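## Task

The cell is paused. Per the log: earlier run 9139 threw out plate B38 but left its lid parked in LP1. The mover then took the lid off R33 at nest N3 and parked it in LP2, off R83 at N2 into LP4, and off R38 at N1 into LP3. The dispenser failed and the run was aborted. Auto-recovery put the LP3 lid onto N1 and the LP4 lid onto N2, then a watchdog halted it. Goal: every plate must carry its own lid, seated fully down, and then CONTINUE is pressed. Lids are unmarked, so ownership comes only from the log. Plates and the old run's lid stay where they began. If two or more plates in nests lack a lid, press CALL instead, with every plate and lid left as it started. Pressing RETRY, CONTINUE or SKIP while holding labware, or while any nest plate is not seated or any lid there is not seated on a plate, fails the job. Anything held in place only by the robot at the end does not count. Finish with the grippers open and away from the labware; resting on the panel housing, the CALL key or the needed key is allowed.

## Robot and tools

Robot: two arms, left_arm and right_arm, each a six-joint arm with a two-finger parallel gripper and a fisheye wrist camera. Either arm may be parked out of the way while the other works. Deck labels mark the nests (N1, N2, N3) and lid parks (LP1 to LP4); their positions follow no pattern, so read them from the images. PANEL is the operator panel; its keys, left to right as you face it, are RETRY (white), CONTINUE (green), SKIP (yellow), CALL (blue). A key counts as pressed only once pushed in until it latches. The first three end the job the instant one goes down, so a wrong or premature press is costly.

Frame: one scene frame shared by both arms. Origin on the table surface midway between the arms, +x out across the table, +z up, left_arm on the +y side. The names left and right do not refer to image sides. Bases (possibly tilted): left_arm at (-0.038, +0.328, +0.373), right_arm at (-0.005, -0.282, +0.373). A mounting frame behind the arms is a fixed obstacle.

Row format (used by execute_actions and move): exactly 16 numbers, always for both arms: left x, y, z, qw, qx, qy, qz, opening, then right x, y, z, qw, qx, qy, qz, opening. x, y, z are an absolute target in metres for that gripper's end_effector_position in the scene frame; the quaternion is an absolute target orientation, w first. Opening runs from -1 (closed) to +1 (fully open, 0.094 m) and is a target, not an offset. The gripper's fingers point along its own +z and close along its own y; the reported position sits between the pads about 1 cm behind the tips. To hold an orientation, repeat the same quaternion in every row rather than copying a drifted reading. To keep an idle arm still, resend its last reported pose and desired opening unchanged.

execute_actions(actions): a list of actions; each action is a table of up to 15 rows, one per 1/30 s control step, lasting 0.5 s; a short table repeats its final row. A target more than 0.6 m from the gripper's current position along any of the gripper's axes gets the action refused for both arms; a malformed action or a failing first action rejects the whole call. Each step the command is clipped to 70 mm and 16 degrees from the measured pose, so distant targets need several actions. An empty list just returns state and images.

move(target, speed, blocking): target is one 16-number row of absolute poses; the grippers travel straight toward it, finishing together, in 0.5 to 10 s (cut off at 10 s). speed is in m/s, 0.002 to 0.5, default 0.25; rotation is capped at twice that in rad/s. Opening is applied at the start. Moves ignore obstacles and the other arm, may lag, stray or overshoot speed near full reach. With blocking=false the reply comes after 0.5 s; further actions or moves are refused until wait or stop shows it ended. The result adds a move: line with the outcome (done, off_target, moving, held, fault), limits (paced = command clipped; held = checks blocked steps, after which motion can jump fast) and each gripper's distance from target.

wait(seconds): 0 to 10, lets time pass holding the last command; returns early if a running move ends. stop(): brakes the running move; needs stopping room. zoom_image(camera, region): camera is cam_high, cam_left_wrist or cam_right_wrist; region [x0, y0, x1, y1] in pixels, top-left origin, at most 504 by 504. read_manual(section): licence texts only. finished_scene(scene): 1 or 2, ends that scene irreversibly and grades it.

Results: a state line per arm with gripper position (m) and quaternion, Hand target lines (the pose now being driven toward), grip_measured (finger opening on the command scale; last joint value is the opening in metres), step readings where HELD marks blocked steps, pose unreachable lines from the clearance check, too close warnings, FAULT lines and MOTOR HOT warnings. Images come as cam_high (672x504), then the two wrist cameras (616x616); calibration is given per camera with small possible errors. Reported hand positions can be off, more at long reach, and motions usually end a centimetre or more low; a few-mm command may not move at all.

Gripping: command roughly 0.03 below grip_measured for a secure hold, less for a gentle one; each finger pushes up to about 50 to 62 N. Holding loads heats motors: warning at 85 °C, at 100 °C the arm drops everything and faults.

Avoid: dropping or knocking anything off the table (ends the scene), arms hitting or pressing each other, fast contacts, and driving far past a contact point (that pushes hard). Release and retreat before pressing a go key.

Each tool is called after "Emit:" as name([rows], argument=value, ...), one row to a line, values as JSON.

## Session

Emit:
execute_actions(actions=[])

Scene clock: 0.00 s.
left_arm: end_effector_position=(+0.4586, +0.4958, +0.2062) grip_measured=+1.000 end_effector_quat_wxyz=(+0.196, +0.310, +0.752, +0.547) | right_arm: end_effector_position=(+0.5099, -0.3622, +0.2574) grip_measured=+1.000 end_effector_quat_wxyz=(+0.381, -0.025, +0.924, +0.008)
Joint positions: left_arm=[ 0.007  2.124  0.687  1.549 -0.681  1.573  0.094] | right_arm=[-0.251  1.533  0.58   0.564 -0.129 -0.245  0.094]
Joint velocities: left_arm=[-0.024 -0.005 -0.012  0.007  0.022 -0.022  0.   ] | right_arm=[-0.005 -0.015  0.012 -0.007 -0.022  0.022  0.   ]
Hand target (left_arm): +0.458, +0.496, +0.207; +0.197, +0.310, +0.752, +0.548
Hand target (right_arm): +0.514, -0.363, +0.258; +0.385, -0.025, +0.923, +0.007

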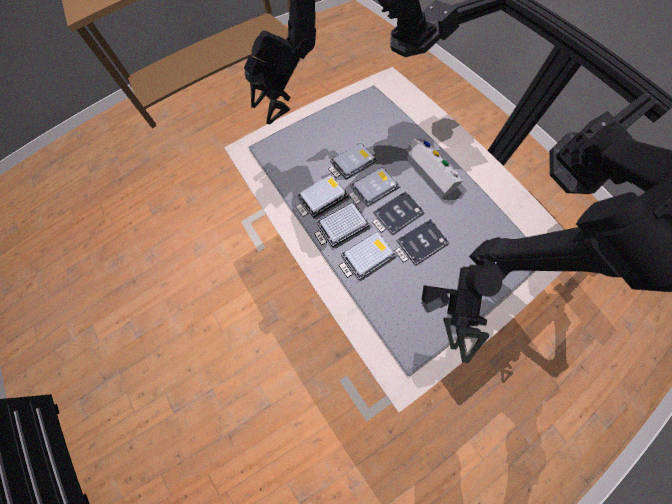

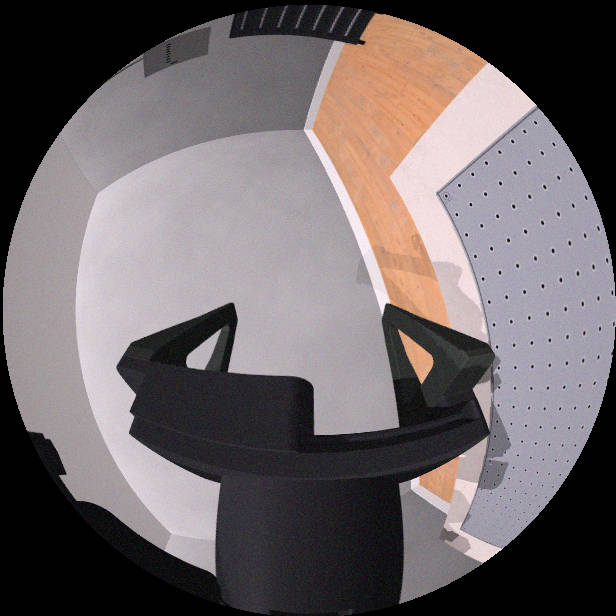

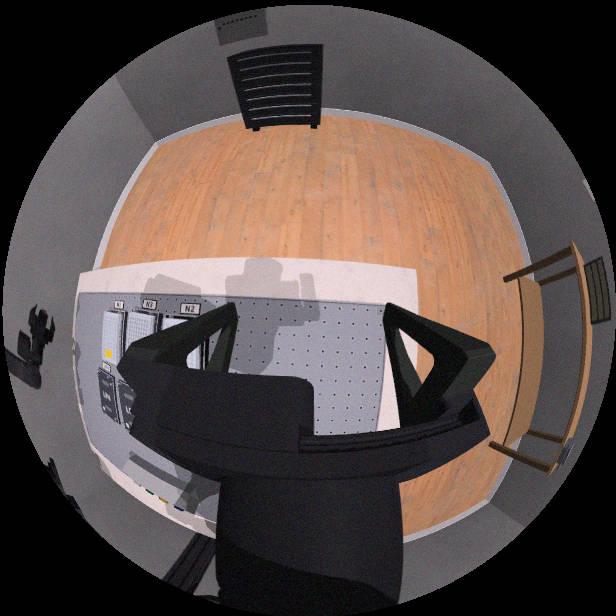

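Emit:
zoom_image(camera="cam_high", region=[280, 120, 480, 290])

Emit:
zoom_image(camera="cam_right_wrist", region=[70, 270, 250, 450])

Region (280, 120, 480, 290) of cam_high's 672x504 image, scaled by 2.520, with more detail than that image has; it fills the top 428 rows of this view, and the rest is white.

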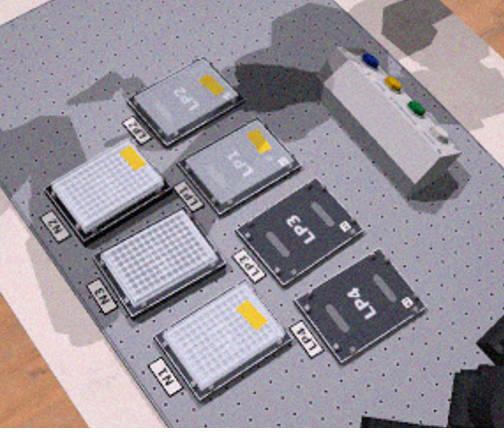

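Region (70, 270, 250, 450) of cam_right_wrist's 616x616 image, scaled by 2.800, with more detail than that image has.

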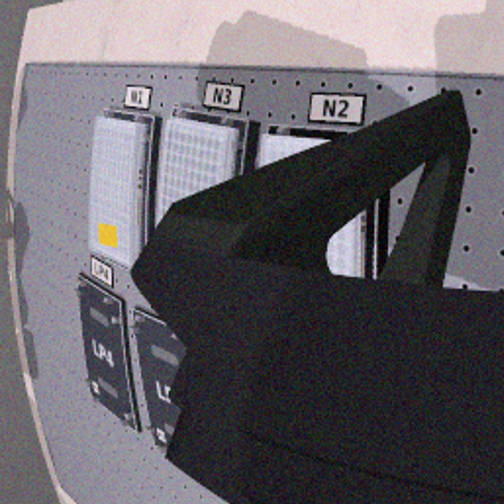

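Emit:
zoom_image(camera="cam_high", region=[290, 165, 400, 285])

Emit:
zoom_image(camera="cam_high", region=[320, 135, 410, 215])

Emit:
zoom_image(camera="cam_high", region=[395, 130, 475, 210])

Region (290, 165, 400, 285) of cam_high's 672x504 image, scaled by 4.200, with more detail than that image has; it fills the left 462 columns of this view, and the rest is white.

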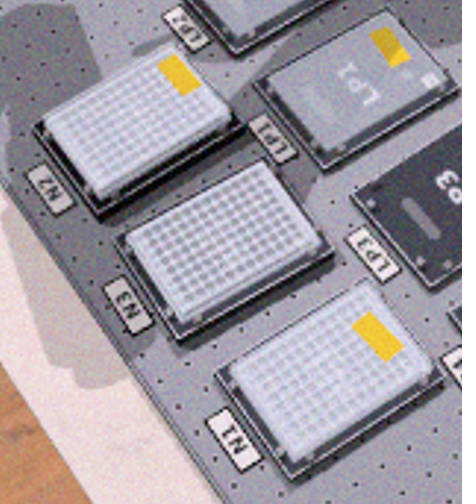

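Region (320, 135, 410, 215) of cam_high's 672x504 image, scaled by 5.600, with more detail than that image has.

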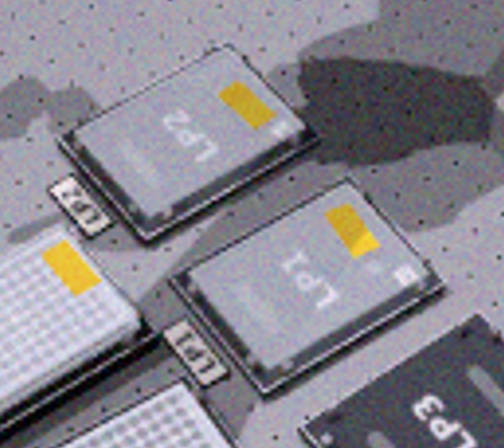

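Region (395, 130, 475, 210) of cam_high's 672x504 image, scaled by 6.300, with more detail than that image has.

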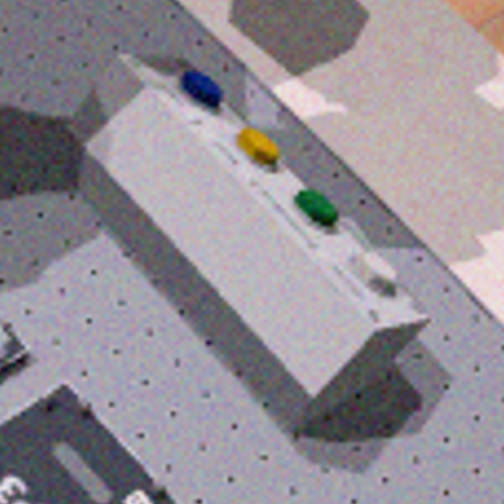

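Emit:
move(target=[0.4586,0.4958,0.2062,0.196,0.310,0.752,0.547,1, 0.30,-0.198,0.14,0,0,1,0,1], speed=0.4)

Scene clock: 23.17 s.
left_arm: end_effector_position=(+0.4586, +0.4958, +0.2062) grip_measured=+1.000 end_effector_quat_wxyz=(+0.196, +0.310, +0.752, +0.547) | right_arm: end_effector_position=(+0.3010, -0.2029, +0.1408) grip_measured=+1.000 end_effector_quat_wxyz=(+0.007, -0.007, +1.000, -0.000)
Joint positions: left_arm=[ 0.007  2.124  0.687  1.549 -0.681  1.573  0.094] | right_arm=[0.198 1.799 0.535 0.063 0.252 0.191 0.094]
Joint velocities: left_arm=[ 0.005  0.015  0.007 -0.002 -0.037 -0.051  0.   ] | right_arm=[-0.015 -0.005  0.017 -0.002  0.022  0.007  0.   ]
Hand target (left_arm): +0.459, +0.496, +0.206; +0.196, +0.310, +0.752, +0.547
Hand target (right_arm): +0.300, -0.201, +0.140; +0.003, -0.004, +1.000, -0.002
Off the commanded pose (left_arm): 0.000 m, 0 deg.
Off the commanded pose (right_arm): 0.005 m, 1 deg.
move: done
camera_calibration (this result's frames):
cam_right_wrist: T_world_to_cam=[[0.00592975, -0.999944, -0.00877915, -0.203021], [-0.813896, -0.00992679, 0.580926, 0.162022], [-0.580981, 0.00370057, -0.813909, 0.410632], [0, 0, 0, 1]] pos_world=[0.371642, -0.202921, 0.238312]

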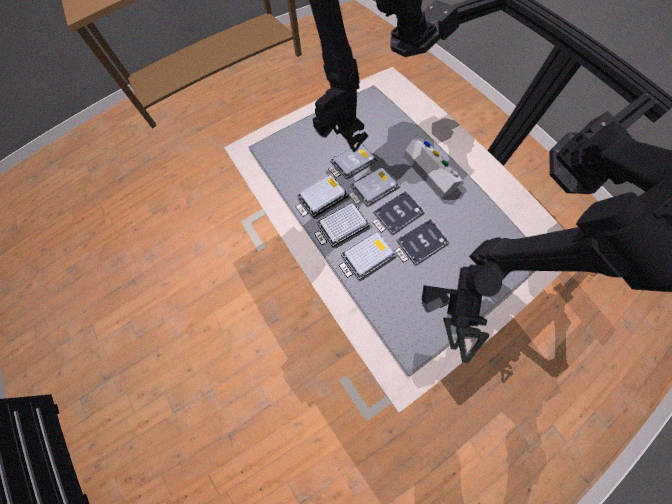

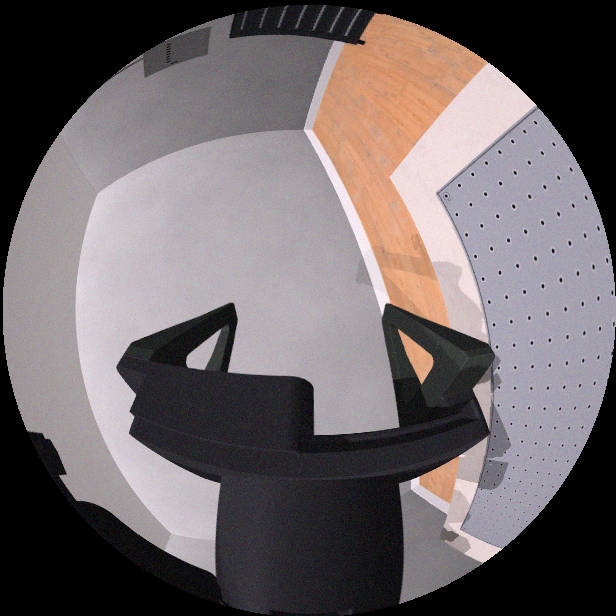

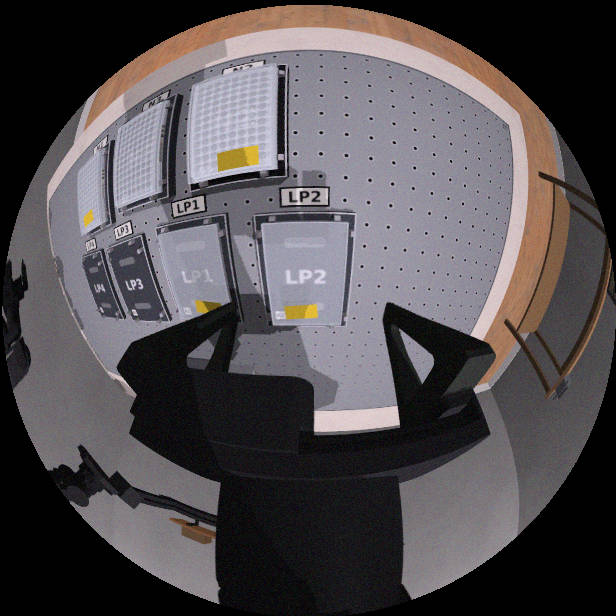

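Emit:
zoom_image(camera="cam_right_wrist", region=[60, 50, 310, 250])

Emit:
zoom_image(camera="cam_right_wrist", region=[230, 180, 390, 340])

Region (60, 50, 310, 250) of cam_right_wrist's 616x616 image, scaled by 2.016, with more detail than that image has; it fills the top 403 rows of this view, and the rest is white.

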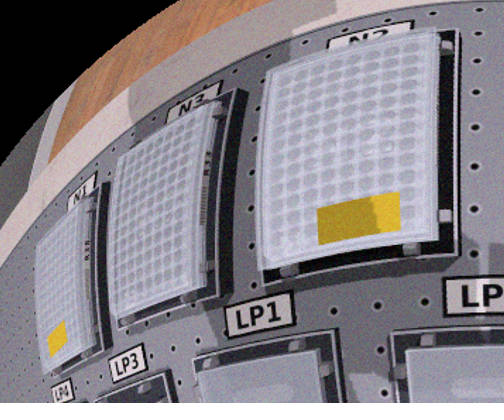

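Region (230, 180, 390, 340) of cam_right_wrist's 616x616 image, scaled by 3.150, with more detail than that image has.

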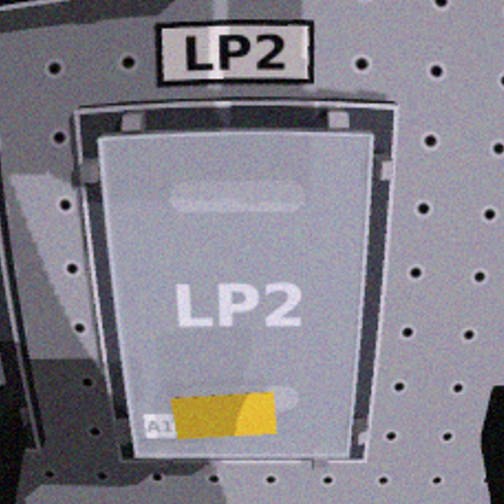

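Emit:
move(target=[0.4586,0.4958,0.2062,0.196,0.310,0.752,0.547,1, 0.265,-0.196,0.065,0,0,1,0,1], speed=0.2)

Scene clock: 41.97 s.
left_arm: end_effector_position=(+0.4586, +0.4958, +0.2062) grip_measured=+1.000 end_effector_quat_wxyz=(+0.196, +0.310, +0.752, +0.547) | right_arm: end_effector_position=(+0.2585, -0.1921, +0.0679) grip_measured=+1.000 end_effector_quat_wxyz=(-0.007, -0.009, +1.000, -0.001)
Joint positions: left_arm=[ 0.007  2.124  0.687  1.549 -0.681  1.573  0.094] | right_arm=[0.198 2.112 0.567 0.316 0.246 0.194 0.094]
Joint velocities: left_arm=[-0.005 -0.024  0.002 -0.007  0.095  0.007  0.   ] | right_arm=[-0.005 -0.005 -0.017  0.007 -0.051 -0.095  0.   ]
Hand target (left_arm): +0.459, +0.496, +0.206; +0.196, +0.310, +0.752, +0.547
Hand target (right_arm): +0.266, -0.196, +0.066; -0.000, -0.000, +1.000, -0.000
Off the commanded pose (left_arm): 0.000 m, 0 deg.
Off the commanded pose (right_arm): 0.008 m, 1 deg.
move: done
camera_calibration (this result's frames):
cam_right_wrist: T_world_to_cam=[[0.00956418, -0.999918, -0.00856862, -0.193543], [-0.797344, -0.0127972, 0.60339, 0.163476], [-0.60345, 0.0010612, -0.7974, 0.330823], [0, 0, 0, 1]] pos_world=[0.331832, -0.191786, 0.1635]

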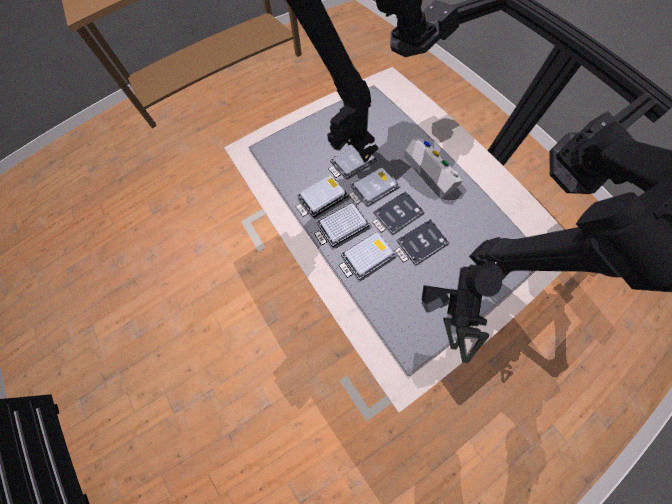

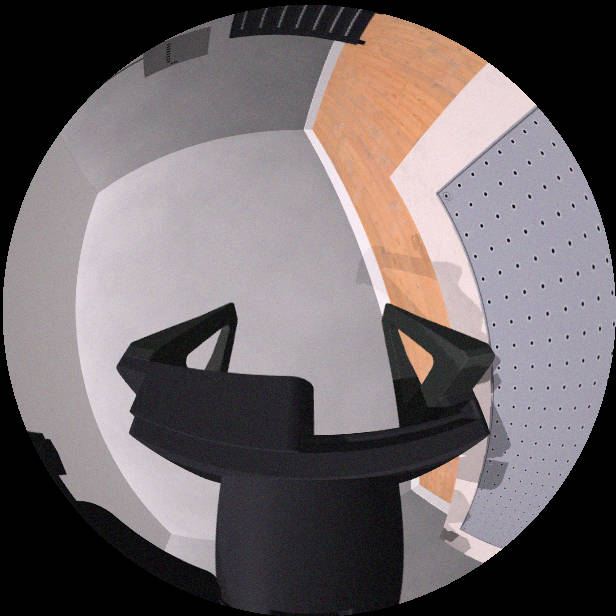

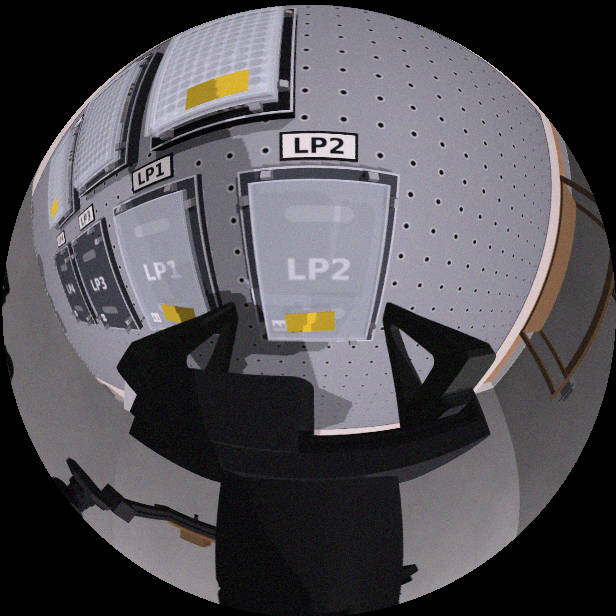

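Emit:
move(target=[0.4586,0.4958,0.2062,0.196,0.310,0.752,0.547,1, 0.270,-0.204,0.062,0,0,1,0,1], speed=0.1)

Emit:
zoom_image(camera="cam_right_wrist", region=[200, 140, 420, 360])

Scene clock: 46.90 s.
left_arm: end_effector_position=(+0.4586, +0.4958, +0.2062) grip_measured=+1.000 end_effector_quat_wxyz=(+0.196, +0.310, +0.752, +0.547) | right_arm: end_effector_position=(+0.2637, -0.1994, +0.0649) grip_measured=+1.000 end_effector_quat_wxyz=(-0.007, -0.003, +1.000, -0.000)
Joint positions: left_arm=[ 0.007  2.124  0.687  1.549 -0.681  1.573  0.094] | right_arm=[0.17  2.112 0.575 0.316 0.236 0.177 0.094]
Joint velocities: left_arm=[-0.024 -0.015 -0.012  0.002 -0.007  0.022  0.   ] | right_arm=[-0.005 -0.005  0.007  0.002  0.051 -0.095  0.   ]
Hand target (left_arm): +0.459, +0.496, +0.206; +0.196, +0.310, +0.752, +0.547
Hand target (right_arm): +0.270, -0.204, +0.062; -0.000, +0.000, +1.000, -0.000
Off the commanded pose (left_arm): 0.000 m, 0 deg.
Off the commanded pose (right_arm): 0.008 m, 1 deg.
move: done
camera_calibration (this result's frames):
cam_right_wrist: T_world_to_cam=[[-0.00135177, -0.999958, -0.00904824, -0.198071], [-0.798246, -0.00437103, 0.602315, 0.17141], [-0.60233, 0.00803692, -0.798207, 0.332678], [0, 0, 0, 1]] pos_world=[0.336942, -0.199987, 0.160511]

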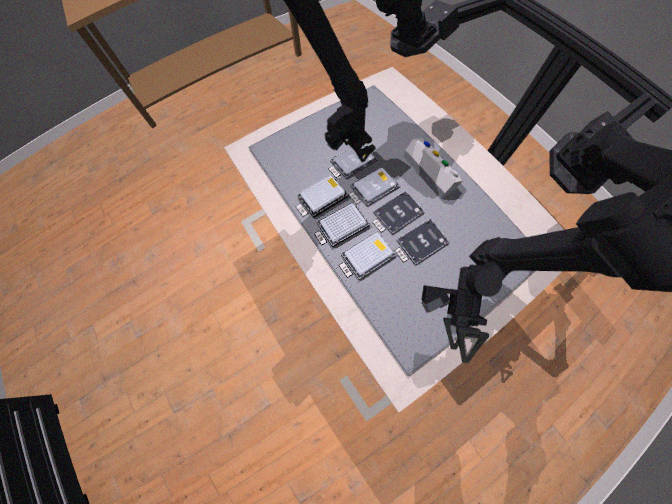

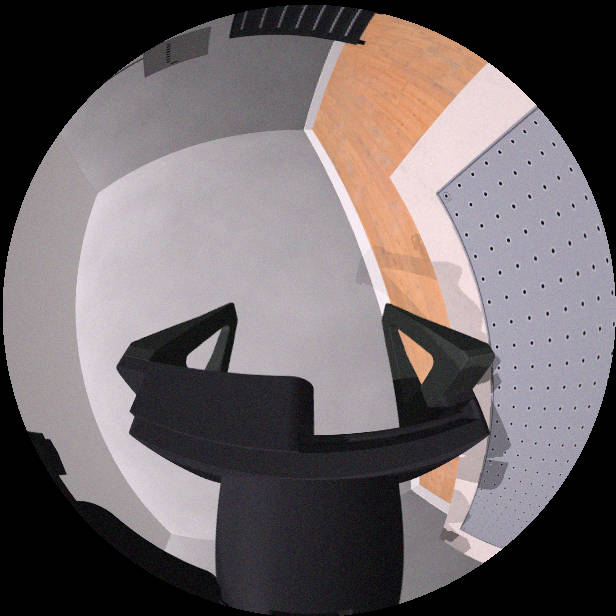

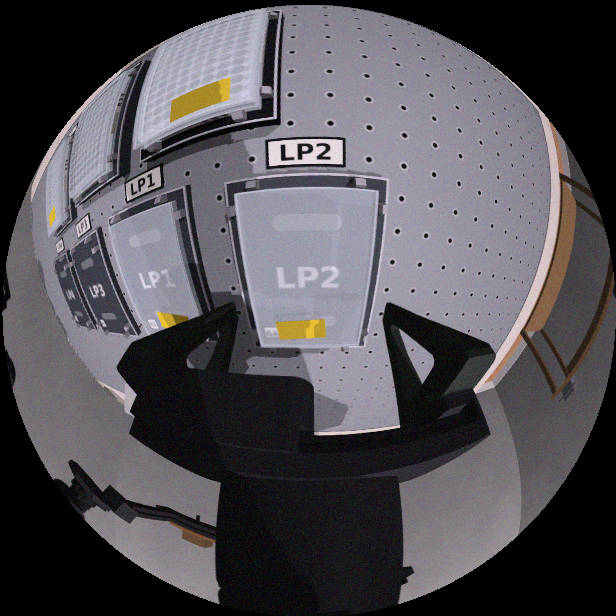

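Region (200, 140, 420, 360) of cam_right_wrist's 616x616 image, scaled by 2.291, with more detail than that image has.

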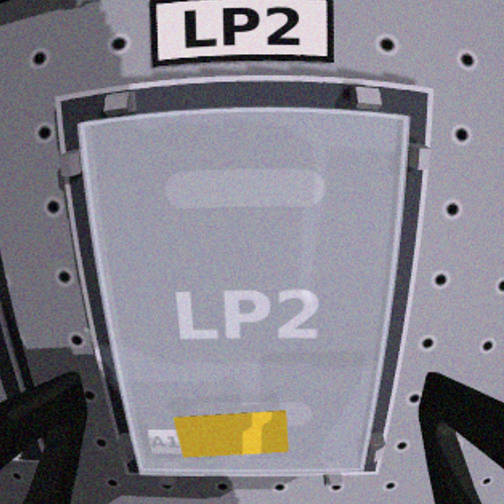

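Emit:
move(target=[0.4586,0.4958,0.2062,0.196,0.310,0.752,0.547,1, 0.271,-0.202,0.047,0,0,1,0,1], speed=0.05)

Emit:
zoom_image(camera="cam_right_wrist", region=[200, 160, 420, 380])

Scene clock: 54.83 s.
left_arm: end_effector_position=(+0.4586, +0.4958, +0.2062) grip_measured=+1.000 end_effector_quat_wxyz=(+0.196, +0.310, +0.752, +0.547) | right_arm: end_effector_position=(+0.2705, -0.1955, +0.0534) grip_measured=+1.000 end_effector_quat_wxyz=(+0.000, -0.004, +1.000, +0.002)
Joint positions: left_arm=[ 0.007  2.124  0.687  1.549 -0.681  1.573  0.094] | right_arm=[0.169 2.149 0.604 0.338 0.235 0.171 0.094]
Joint velocities: left_arm=[-0.005 -0.015 -0.012 -0.002  0.007  0.037  0.   ] | right_arm=[-0.015 -0.005 -0.012  0.002 -0.051 -0.037  0.   ]
Hand target (left_arm): +0.459, +0.496, +0.206; +0.196, +0.310, +0.752, +0.547
Hand target (right_arm): +0.271, -0.202, +0.047; -0.000, +0.000, +1.000, -0.000
Off the commanded pose (left_arm): 0.000 m, 0 deg.
Off the commanded pose (right_arm): 0.009 m, 0 deg.
move: done
camera_calibration (this result's frames):
cam_right_wrist: T_world_to_cam=[[0.0000502658, -0.99992, -0.012674, -0.194463], [-0.806247, -0.00753822, 0.591531, 0.18587], [-0.591579, 0.0101887, -0.806183, 0.325504], [0, 0, 0, 1]] pos_world=[0.342429, -0.196363, 0.150003]

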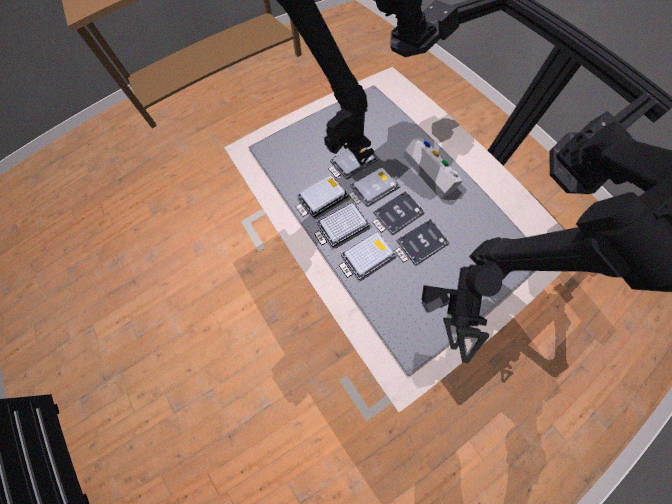

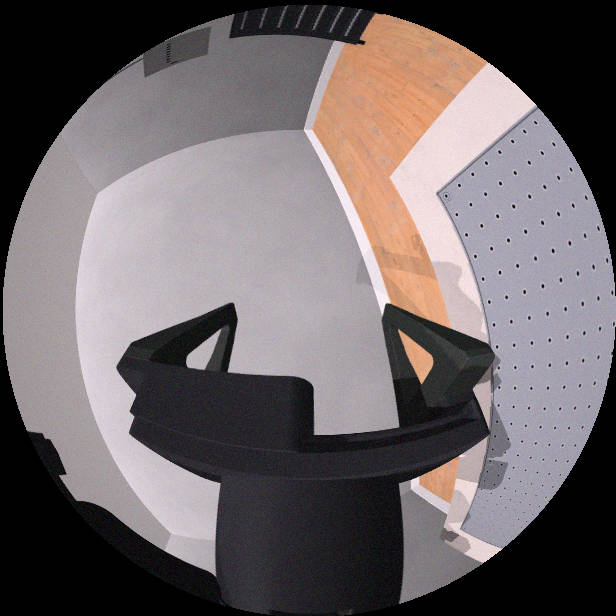

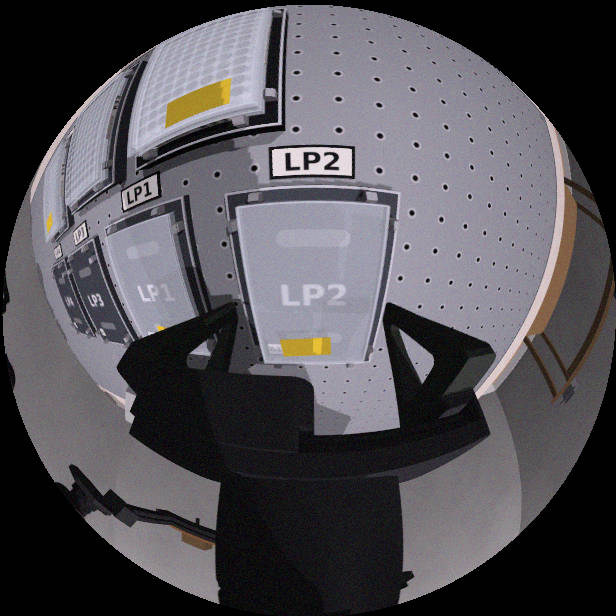

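Region (200, 160, 420, 380) of cam_right_wrist's 616x616 image, scaled by 2.291, with more detail than that image has.

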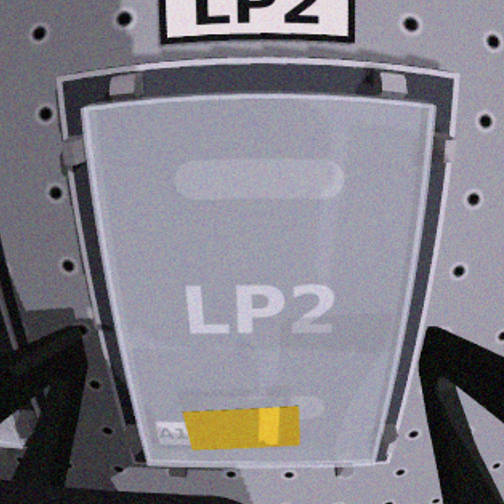

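Emit:
move(target=[0.4586,0.4958,0.2062,0.196,0.310,0.752,0.547,1, 0.268,-0.204,0.036,0,0,1,0,1], speed=0.04)

Emit:
zoom_image(camera="cam_right_wrist", region=[200, 160, 420, 380])

Scene clock: 58.73 s.
left_arm: end_effector_position=(+0.4586, +0.4958, +0.2062) grip_measured=+1.000 end_effector_quat_wxyz=(+0.196, +0.310, +0.752, +0.547) | right_arm: end_effector_position=(+0.2674, -0.1983, +0.0423) grip_measured=+1.000 end_effector_quat_wxyz=(-0.000, -0.003, +1.000, +0.001)
Joint positions: left_arm=[ 0.007  2.124  0.687  1.549 -0.681  1.573  0.094] | right_arm=[0.154 2.189 0.617 0.367 0.23  0.16  0.094]
Joint velocities: left_arm=[-0.005 -0.005 -0.032 -0.022 -0.037  0.051  0.   ] | right_arm=[-0.005 -0.005 -0.012  0.027  0.007  0.022  0.   ]
Hand target (left_arm): +0.459, +0.496, +0.206; +0.196, +0.310, +0.752, +0.547
Hand target (right_arm): +0.268, -0.204, +0.036; -0.000, +0.000, +1.000, -0.000
Off the commanded pose (left_arm): 0.000 m, 0 deg.
Off the commanded pose (right_arm): 0.009 m, 0 deg.
move: done
camera_calibration (this result's frames):
cam_right_wrist: T_world_to_cam=[[-0.00213417, -0.999923, -0.0122457, -0.196807], [-0.805543, -0.00553698, 0.592511, 0.190035], [-0.592533, 0.011129, -0.805469, 0.315179], [0, 0, 0, 1]] pos_world=[0.339416, -0.199247, 0.138859]

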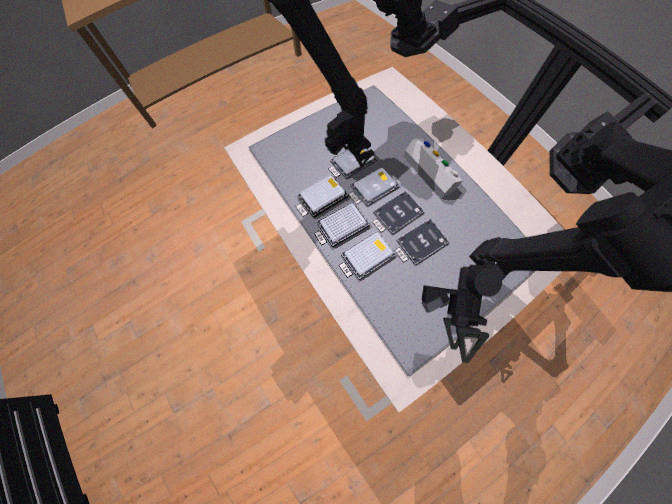

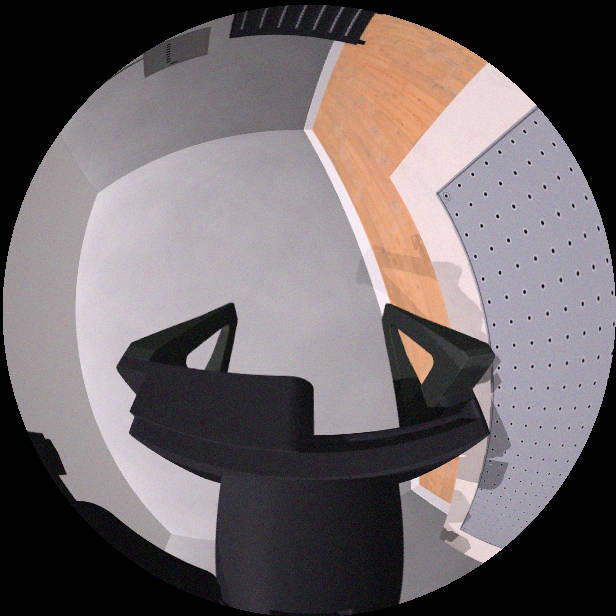

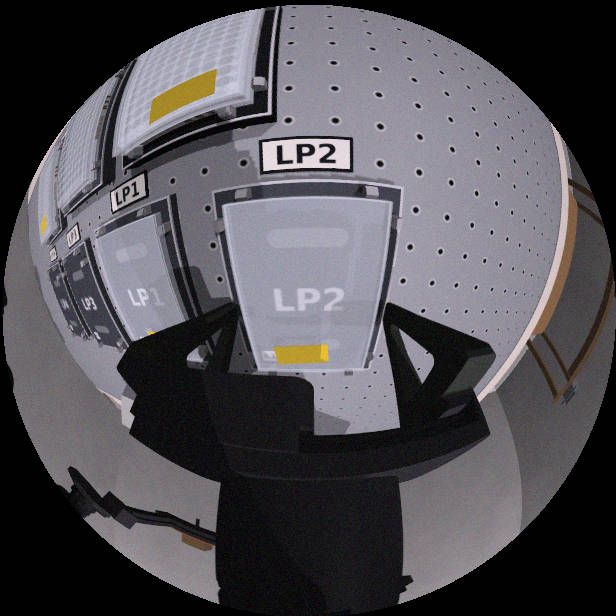

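Region (200, 160, 420, 380) of cam_right_wrist's 616x616 image, scaled by 2.291, with more detail than that image has.

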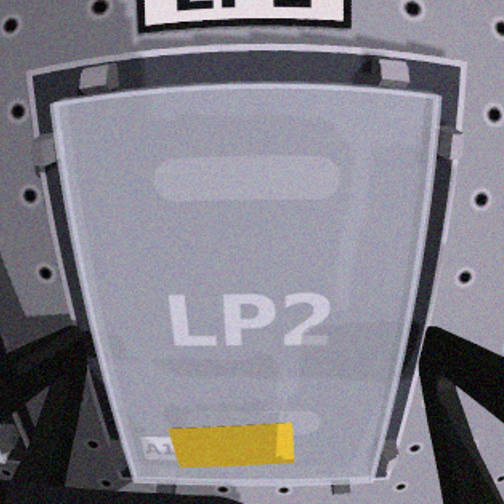

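Emit:
move(target=[0.4586,0.4958,0.2062,0.196,0.310,0.752,0.547,1, 0.267,-0.203,0.031,0,0,1,0,1], speed=0.02)

Emit:
zoom_image(camera="cam_right_wrist", region=[200, 160, 420, 380])

Scene clock: 72.67 s.
left_arm: end_effector_position=(+0.4586, +0.4958, +0.2062) grip_measured=+1.000 end_effector_quat_wxyz=(+0.196, +0.310, +0.752, +0.547) | right_arm: end_effector_position=(+0.2671, -0.1972, +0.0375) grip_measured=+1.000 end_effector_quat_wxyz=(+0.000, -0.003, +1.000, +0.001)
Joint positions: left_arm=[ 0.007  2.124  0.687  1.549 -0.681  1.573  0.094] | right_arm=[0.154 2.206 0.625 0.377 0.23  0.159 0.094]
Joint velocities: left_arm=[-0.015 -0.005 -0.012 -0.002  0.037 -0.081  0.   ] | right_arm=[-0.005 -0.005 -0.002 -0.012  0.022 -0.051  0.   ]
Hand target (left_arm): +0.459, +0.496, +0.206; +0.196, +0.310, +0.752, +0.547
Hand target (right_arm): +0.267, -0.203, +0.031; -0.000, +0.000, +1.000, -0.000
Off the commanded pose (left_arm): 0.000 m, 0 deg.
Off the commanded pose (right_arm): 0.009 m, 0 deg.
move: done
camera_calibration (this result's frames):
cam_right_wrist: T_world_to_cam=[[-0.00132334, -0.999921, -0.0124933, -0.195958], [-0.806407, -0.00632096, 0.591327, 0.192795], [-0.591359, 0.0108572, -0.806335, 0.310728], [0, 0, 0, 1]] pos_world=[0.338964, -0.198097, 0.134098]

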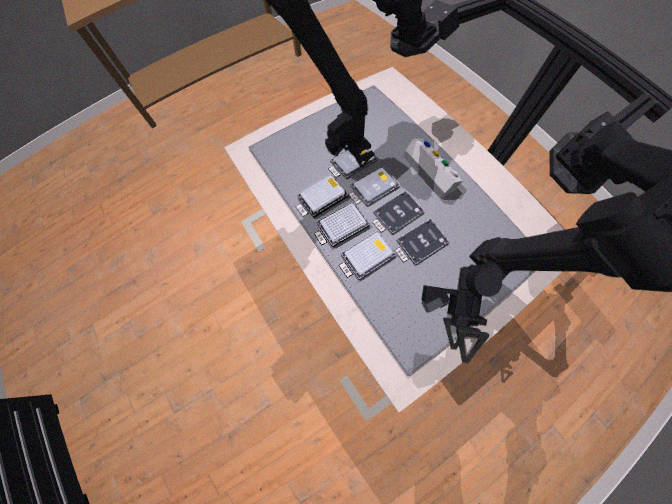

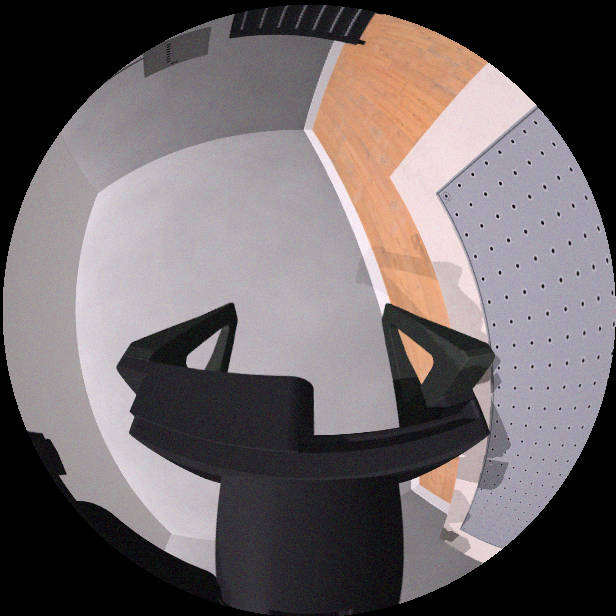

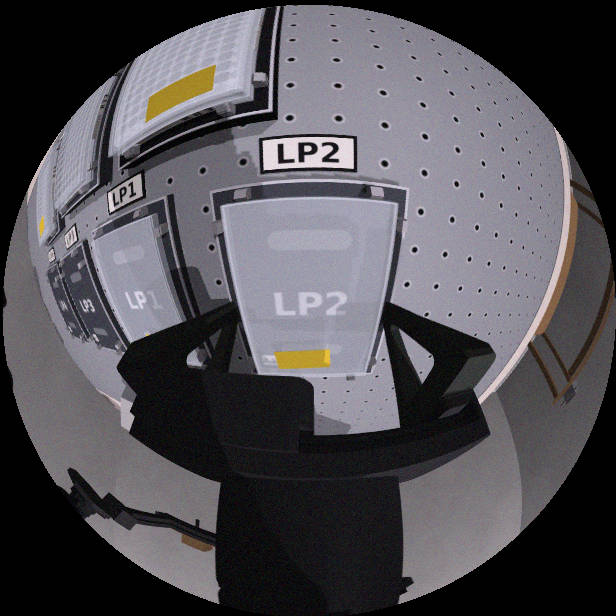

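Region (200, 160, 420, 380) of cam_right_wrist's 616x616 image, scaled by 2.291, with more detail than that image has.

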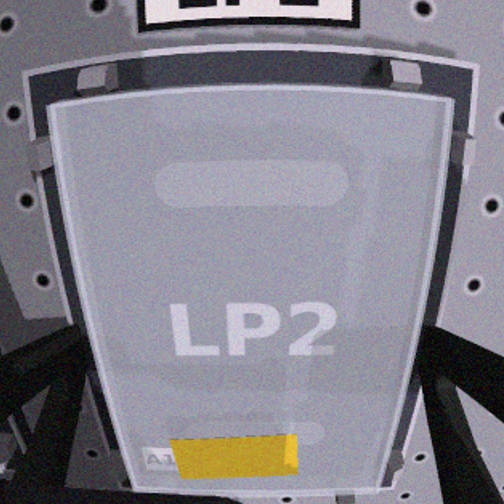

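Emit:
move(target=[0.4586,0.4958,0.2062,0.196,0.310,0.752,0.547,1, 0.267,-0.203,0.031,0,0,1,0,0.77], speed=0.02)

Scene clock: 75.70 s.
left_arm: end_effector_position=(+0.4586, +0.4958, +0.2062) grip_measured=+1.000 end_effector_quat_wxyz=(+0.196, +0.310, +0.752, +0.547) | right_arm: end_effector_position=(+0.2671, -0.1972, +0.0375) grip_measured=+0.798 end_effector_quat_wxyz=(+0.000, -0.004, +1.000, +0.001)
Joint positions: left_arm=[ 0.007  2.124  0.687  1.549 -0.681  1.573  0.094] | right_arm=[0.154 2.206 0.625 0.377 0.23  0.158 0.084]
Joint velocities: left_arm=[-0.024 -0.015  0.007 -0.012  0.007  0.037  0.   ] | right_arm=[-0.005 -0.015 -0.017 -0.012  0.037  0.022  0.001]
Hand target (left_arm): +0.459, +0.496, +0.206; +0.196, +0.310, +0.752, +0.547
Hand target (right_arm): +0.267, -0.203, +0.031; -0.000, -0.000, +1.000, -0.000
Off the commanded pose (left_arm): 0.000 m, 0 deg.
Off the commanded pose (right_arm): 0.009 m, 0 deg.
move: done
camera_calibration (this result's frames):
cam_right_wrist: T_world_to_cam=[[-0.000941886, -0.999922, -0.012493, -0.19606], [-0.806405, -0.00662843, 0.591326, 0.192734], [-0.591362, 0.0106314, -0.806336, 0.310685], [0, 0, 0, 1]] pos_world=[0.338964, -0.19807, 0.134098]

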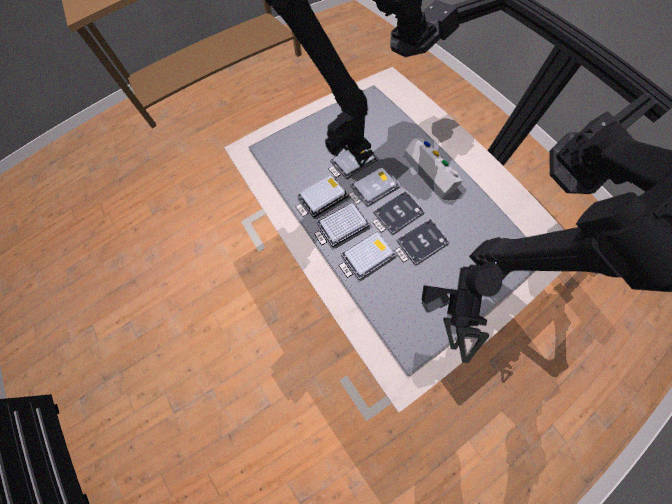

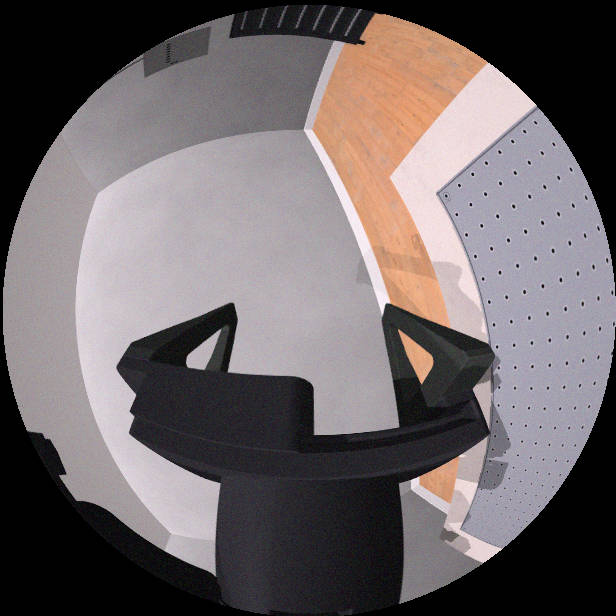

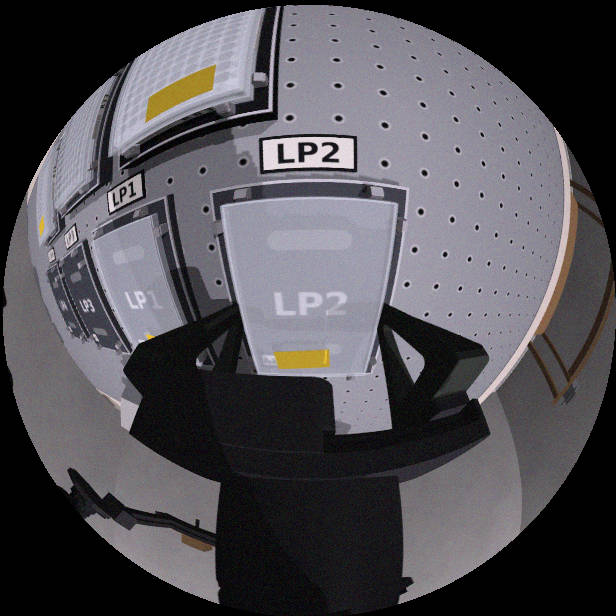

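Emit:
move(target=[0.4586,0.4958,0.2062,0.196,0.310,0.752,0.547,1, 0.267,-0.192,0.09,0,0,1,0,0.77], speed=0.08)

Emit:
move(target=[0.4586,0.4958,0.2062,0.196,0.310,0.752,0.547,1, 0.45,0.004,0.095,0,0,1,0,0.77], speed=0.25)

Scene clock: 80.97 s.
left_arm: end_effector_position=(+0.4586, +0.4958, +0.2062) grip_measured=+1.000 end_effector_quat_wxyz=(+0.196, +0.310, +0.752, +0.547) | right_arm: end_effector_position=(+0.2769, -0.1952, +0.0852) grip_measured=+0.798 end_effector_quat_wxyz=(+0.009, +0.004, +1.000, +0.001)
Joint positions: left_arm=[ 0.007  2.124  0.687  1.549 -0.681  1.573  0.094] | right_arm=[0.192 2.034 0.556 0.283 0.248 0.205 0.084]
Joint velocities: left_arm=[-0.005 -0.015 -0.027 -0.012  0.037  0.007  0.   ] | right_arm=[-0.015  0.005 -0.007 -0.007 -0.007 -0.007 -0.001]
Hand target (left_arm): +0.459, +0.496, +0.206; +0.196, +0.310, +0.752, +0.547
Hand target (right_arm): +0.267, -0.193, +0.090; +0.000, +0.000, +1.000, +0.000
Off the commanded pose (left_arm): 0.000 m, 0 deg.
Off the commanded pose (right_arm): 0.011 m, 1 deg.
move: off_target (right_arm)
camera_calibration (this result's frames):
cam_right_wrist: T_world_to_cam=[[-0.0150646, -0.999818, -0.0116639, -0.18958], [-0.816135, 0.00555595, 0.577835, 0.178664], [-0.577665, 0.0182242, -0.81607, 0.35345], [0, 0, 0, 1]] pos_world=[0.347134, -0.196979, 0.182991]

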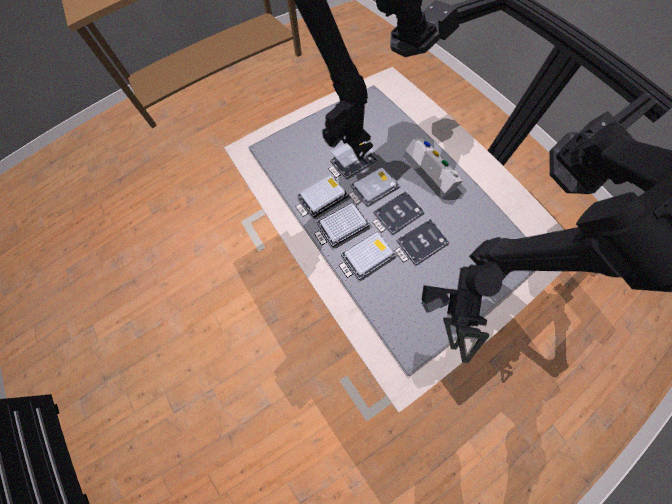

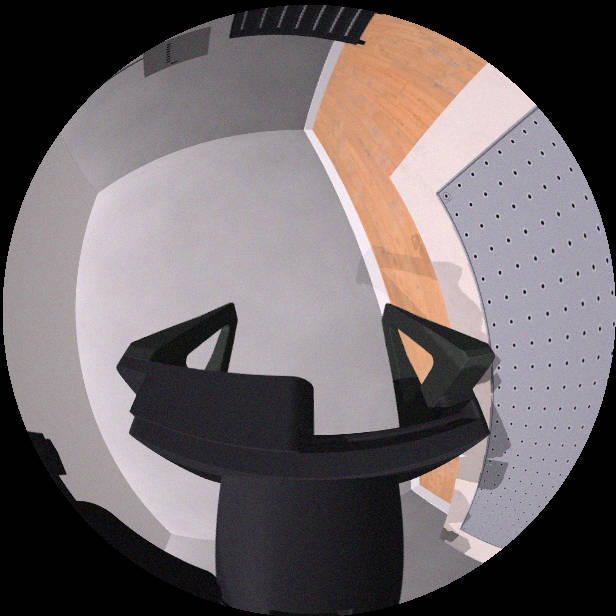

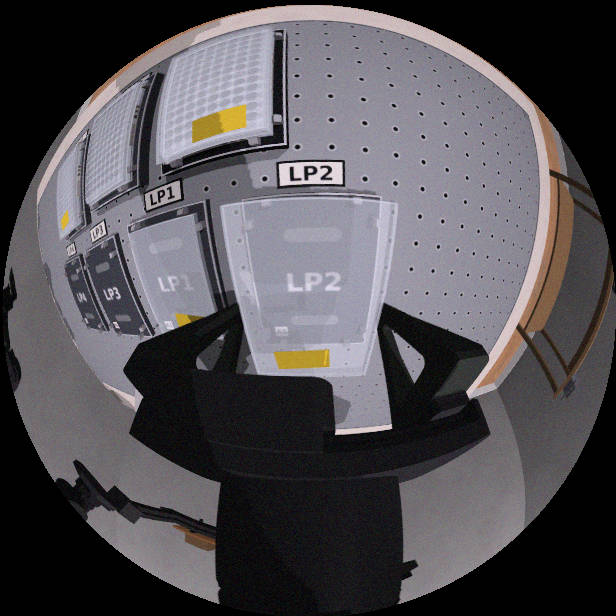

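Scene clock: 82.57 s.
left_arm: end_effector_position=(+0.4586, +0.4958, +0.2062) grip_measured=+1.000 end_effector_quat_wxyz=(+0.196, +0.310, +0.752, +0.547) | right_arm: end_effector_position=(+0.4546, -0.0008, +0.1021) grip_measured=+0.798 end_effector_quat_wxyz=(+0.008, +0.001, +1.000, +0.005)
Joint positions: left_arm=[ 0.007  2.124  0.687  1.549 -0.681  1.573  0.094] | right_arm=[ 0.477  2.138  1.244 -0.381  0.334  0.482  0.084]
Joint velocities: left_arm=[-0.015  0.005  0.002  0.012  0.007  0.081  0.   ] | right_arm=[-0.015 -0.015  0.017 -0.007 -0.022  0.007 -0.   ]
Hand target (left_arm): +0.459, +0.496, +0.206; +0.196, +0.310, +0.752, +0.547
Hand target (right_arm): +0.449, +0.006, +0.096; +0.002, -0.000, +1.000, +0.002
Off the commanded pose (left_arm): 0.000 m, 0 deg.
Off the commanded pose (right_arm): 0.010 m, 1 deg.
move: done
camera_calibration (this result's frames):
cam_right_wrist: T_world_to_cam=[[-0.0105588, -0.999747, -0.0198774, 0.00644631], [-0.815027, -0.00291231, 0.579416, 0.312175], [-0.579327, 0.0223186, -0.81479, 0.467014], [0, 0, 0, 1]] pos_world=[0.525052, -0.00306927, 0.199768]

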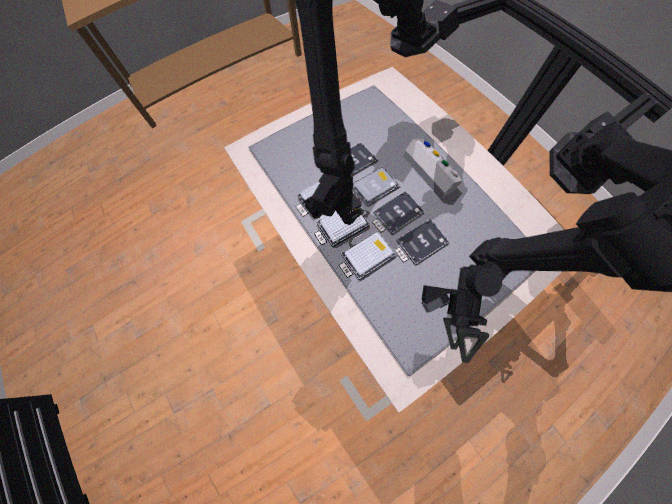

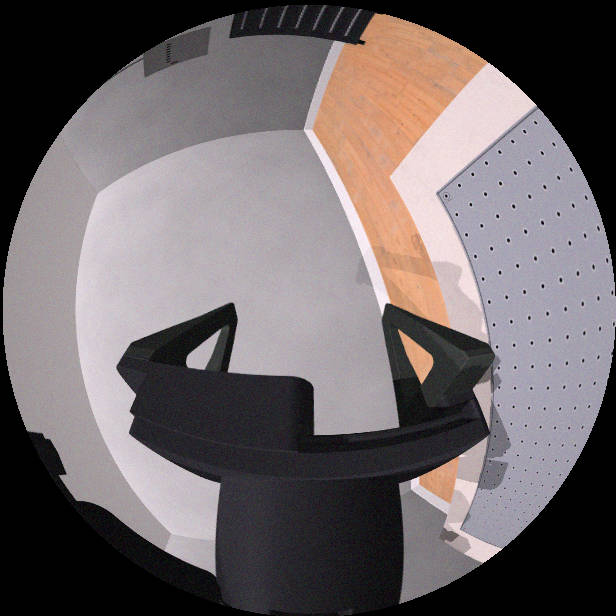

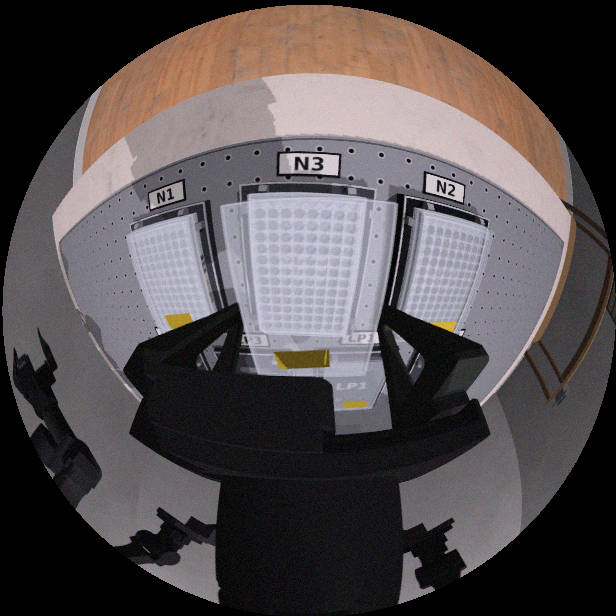

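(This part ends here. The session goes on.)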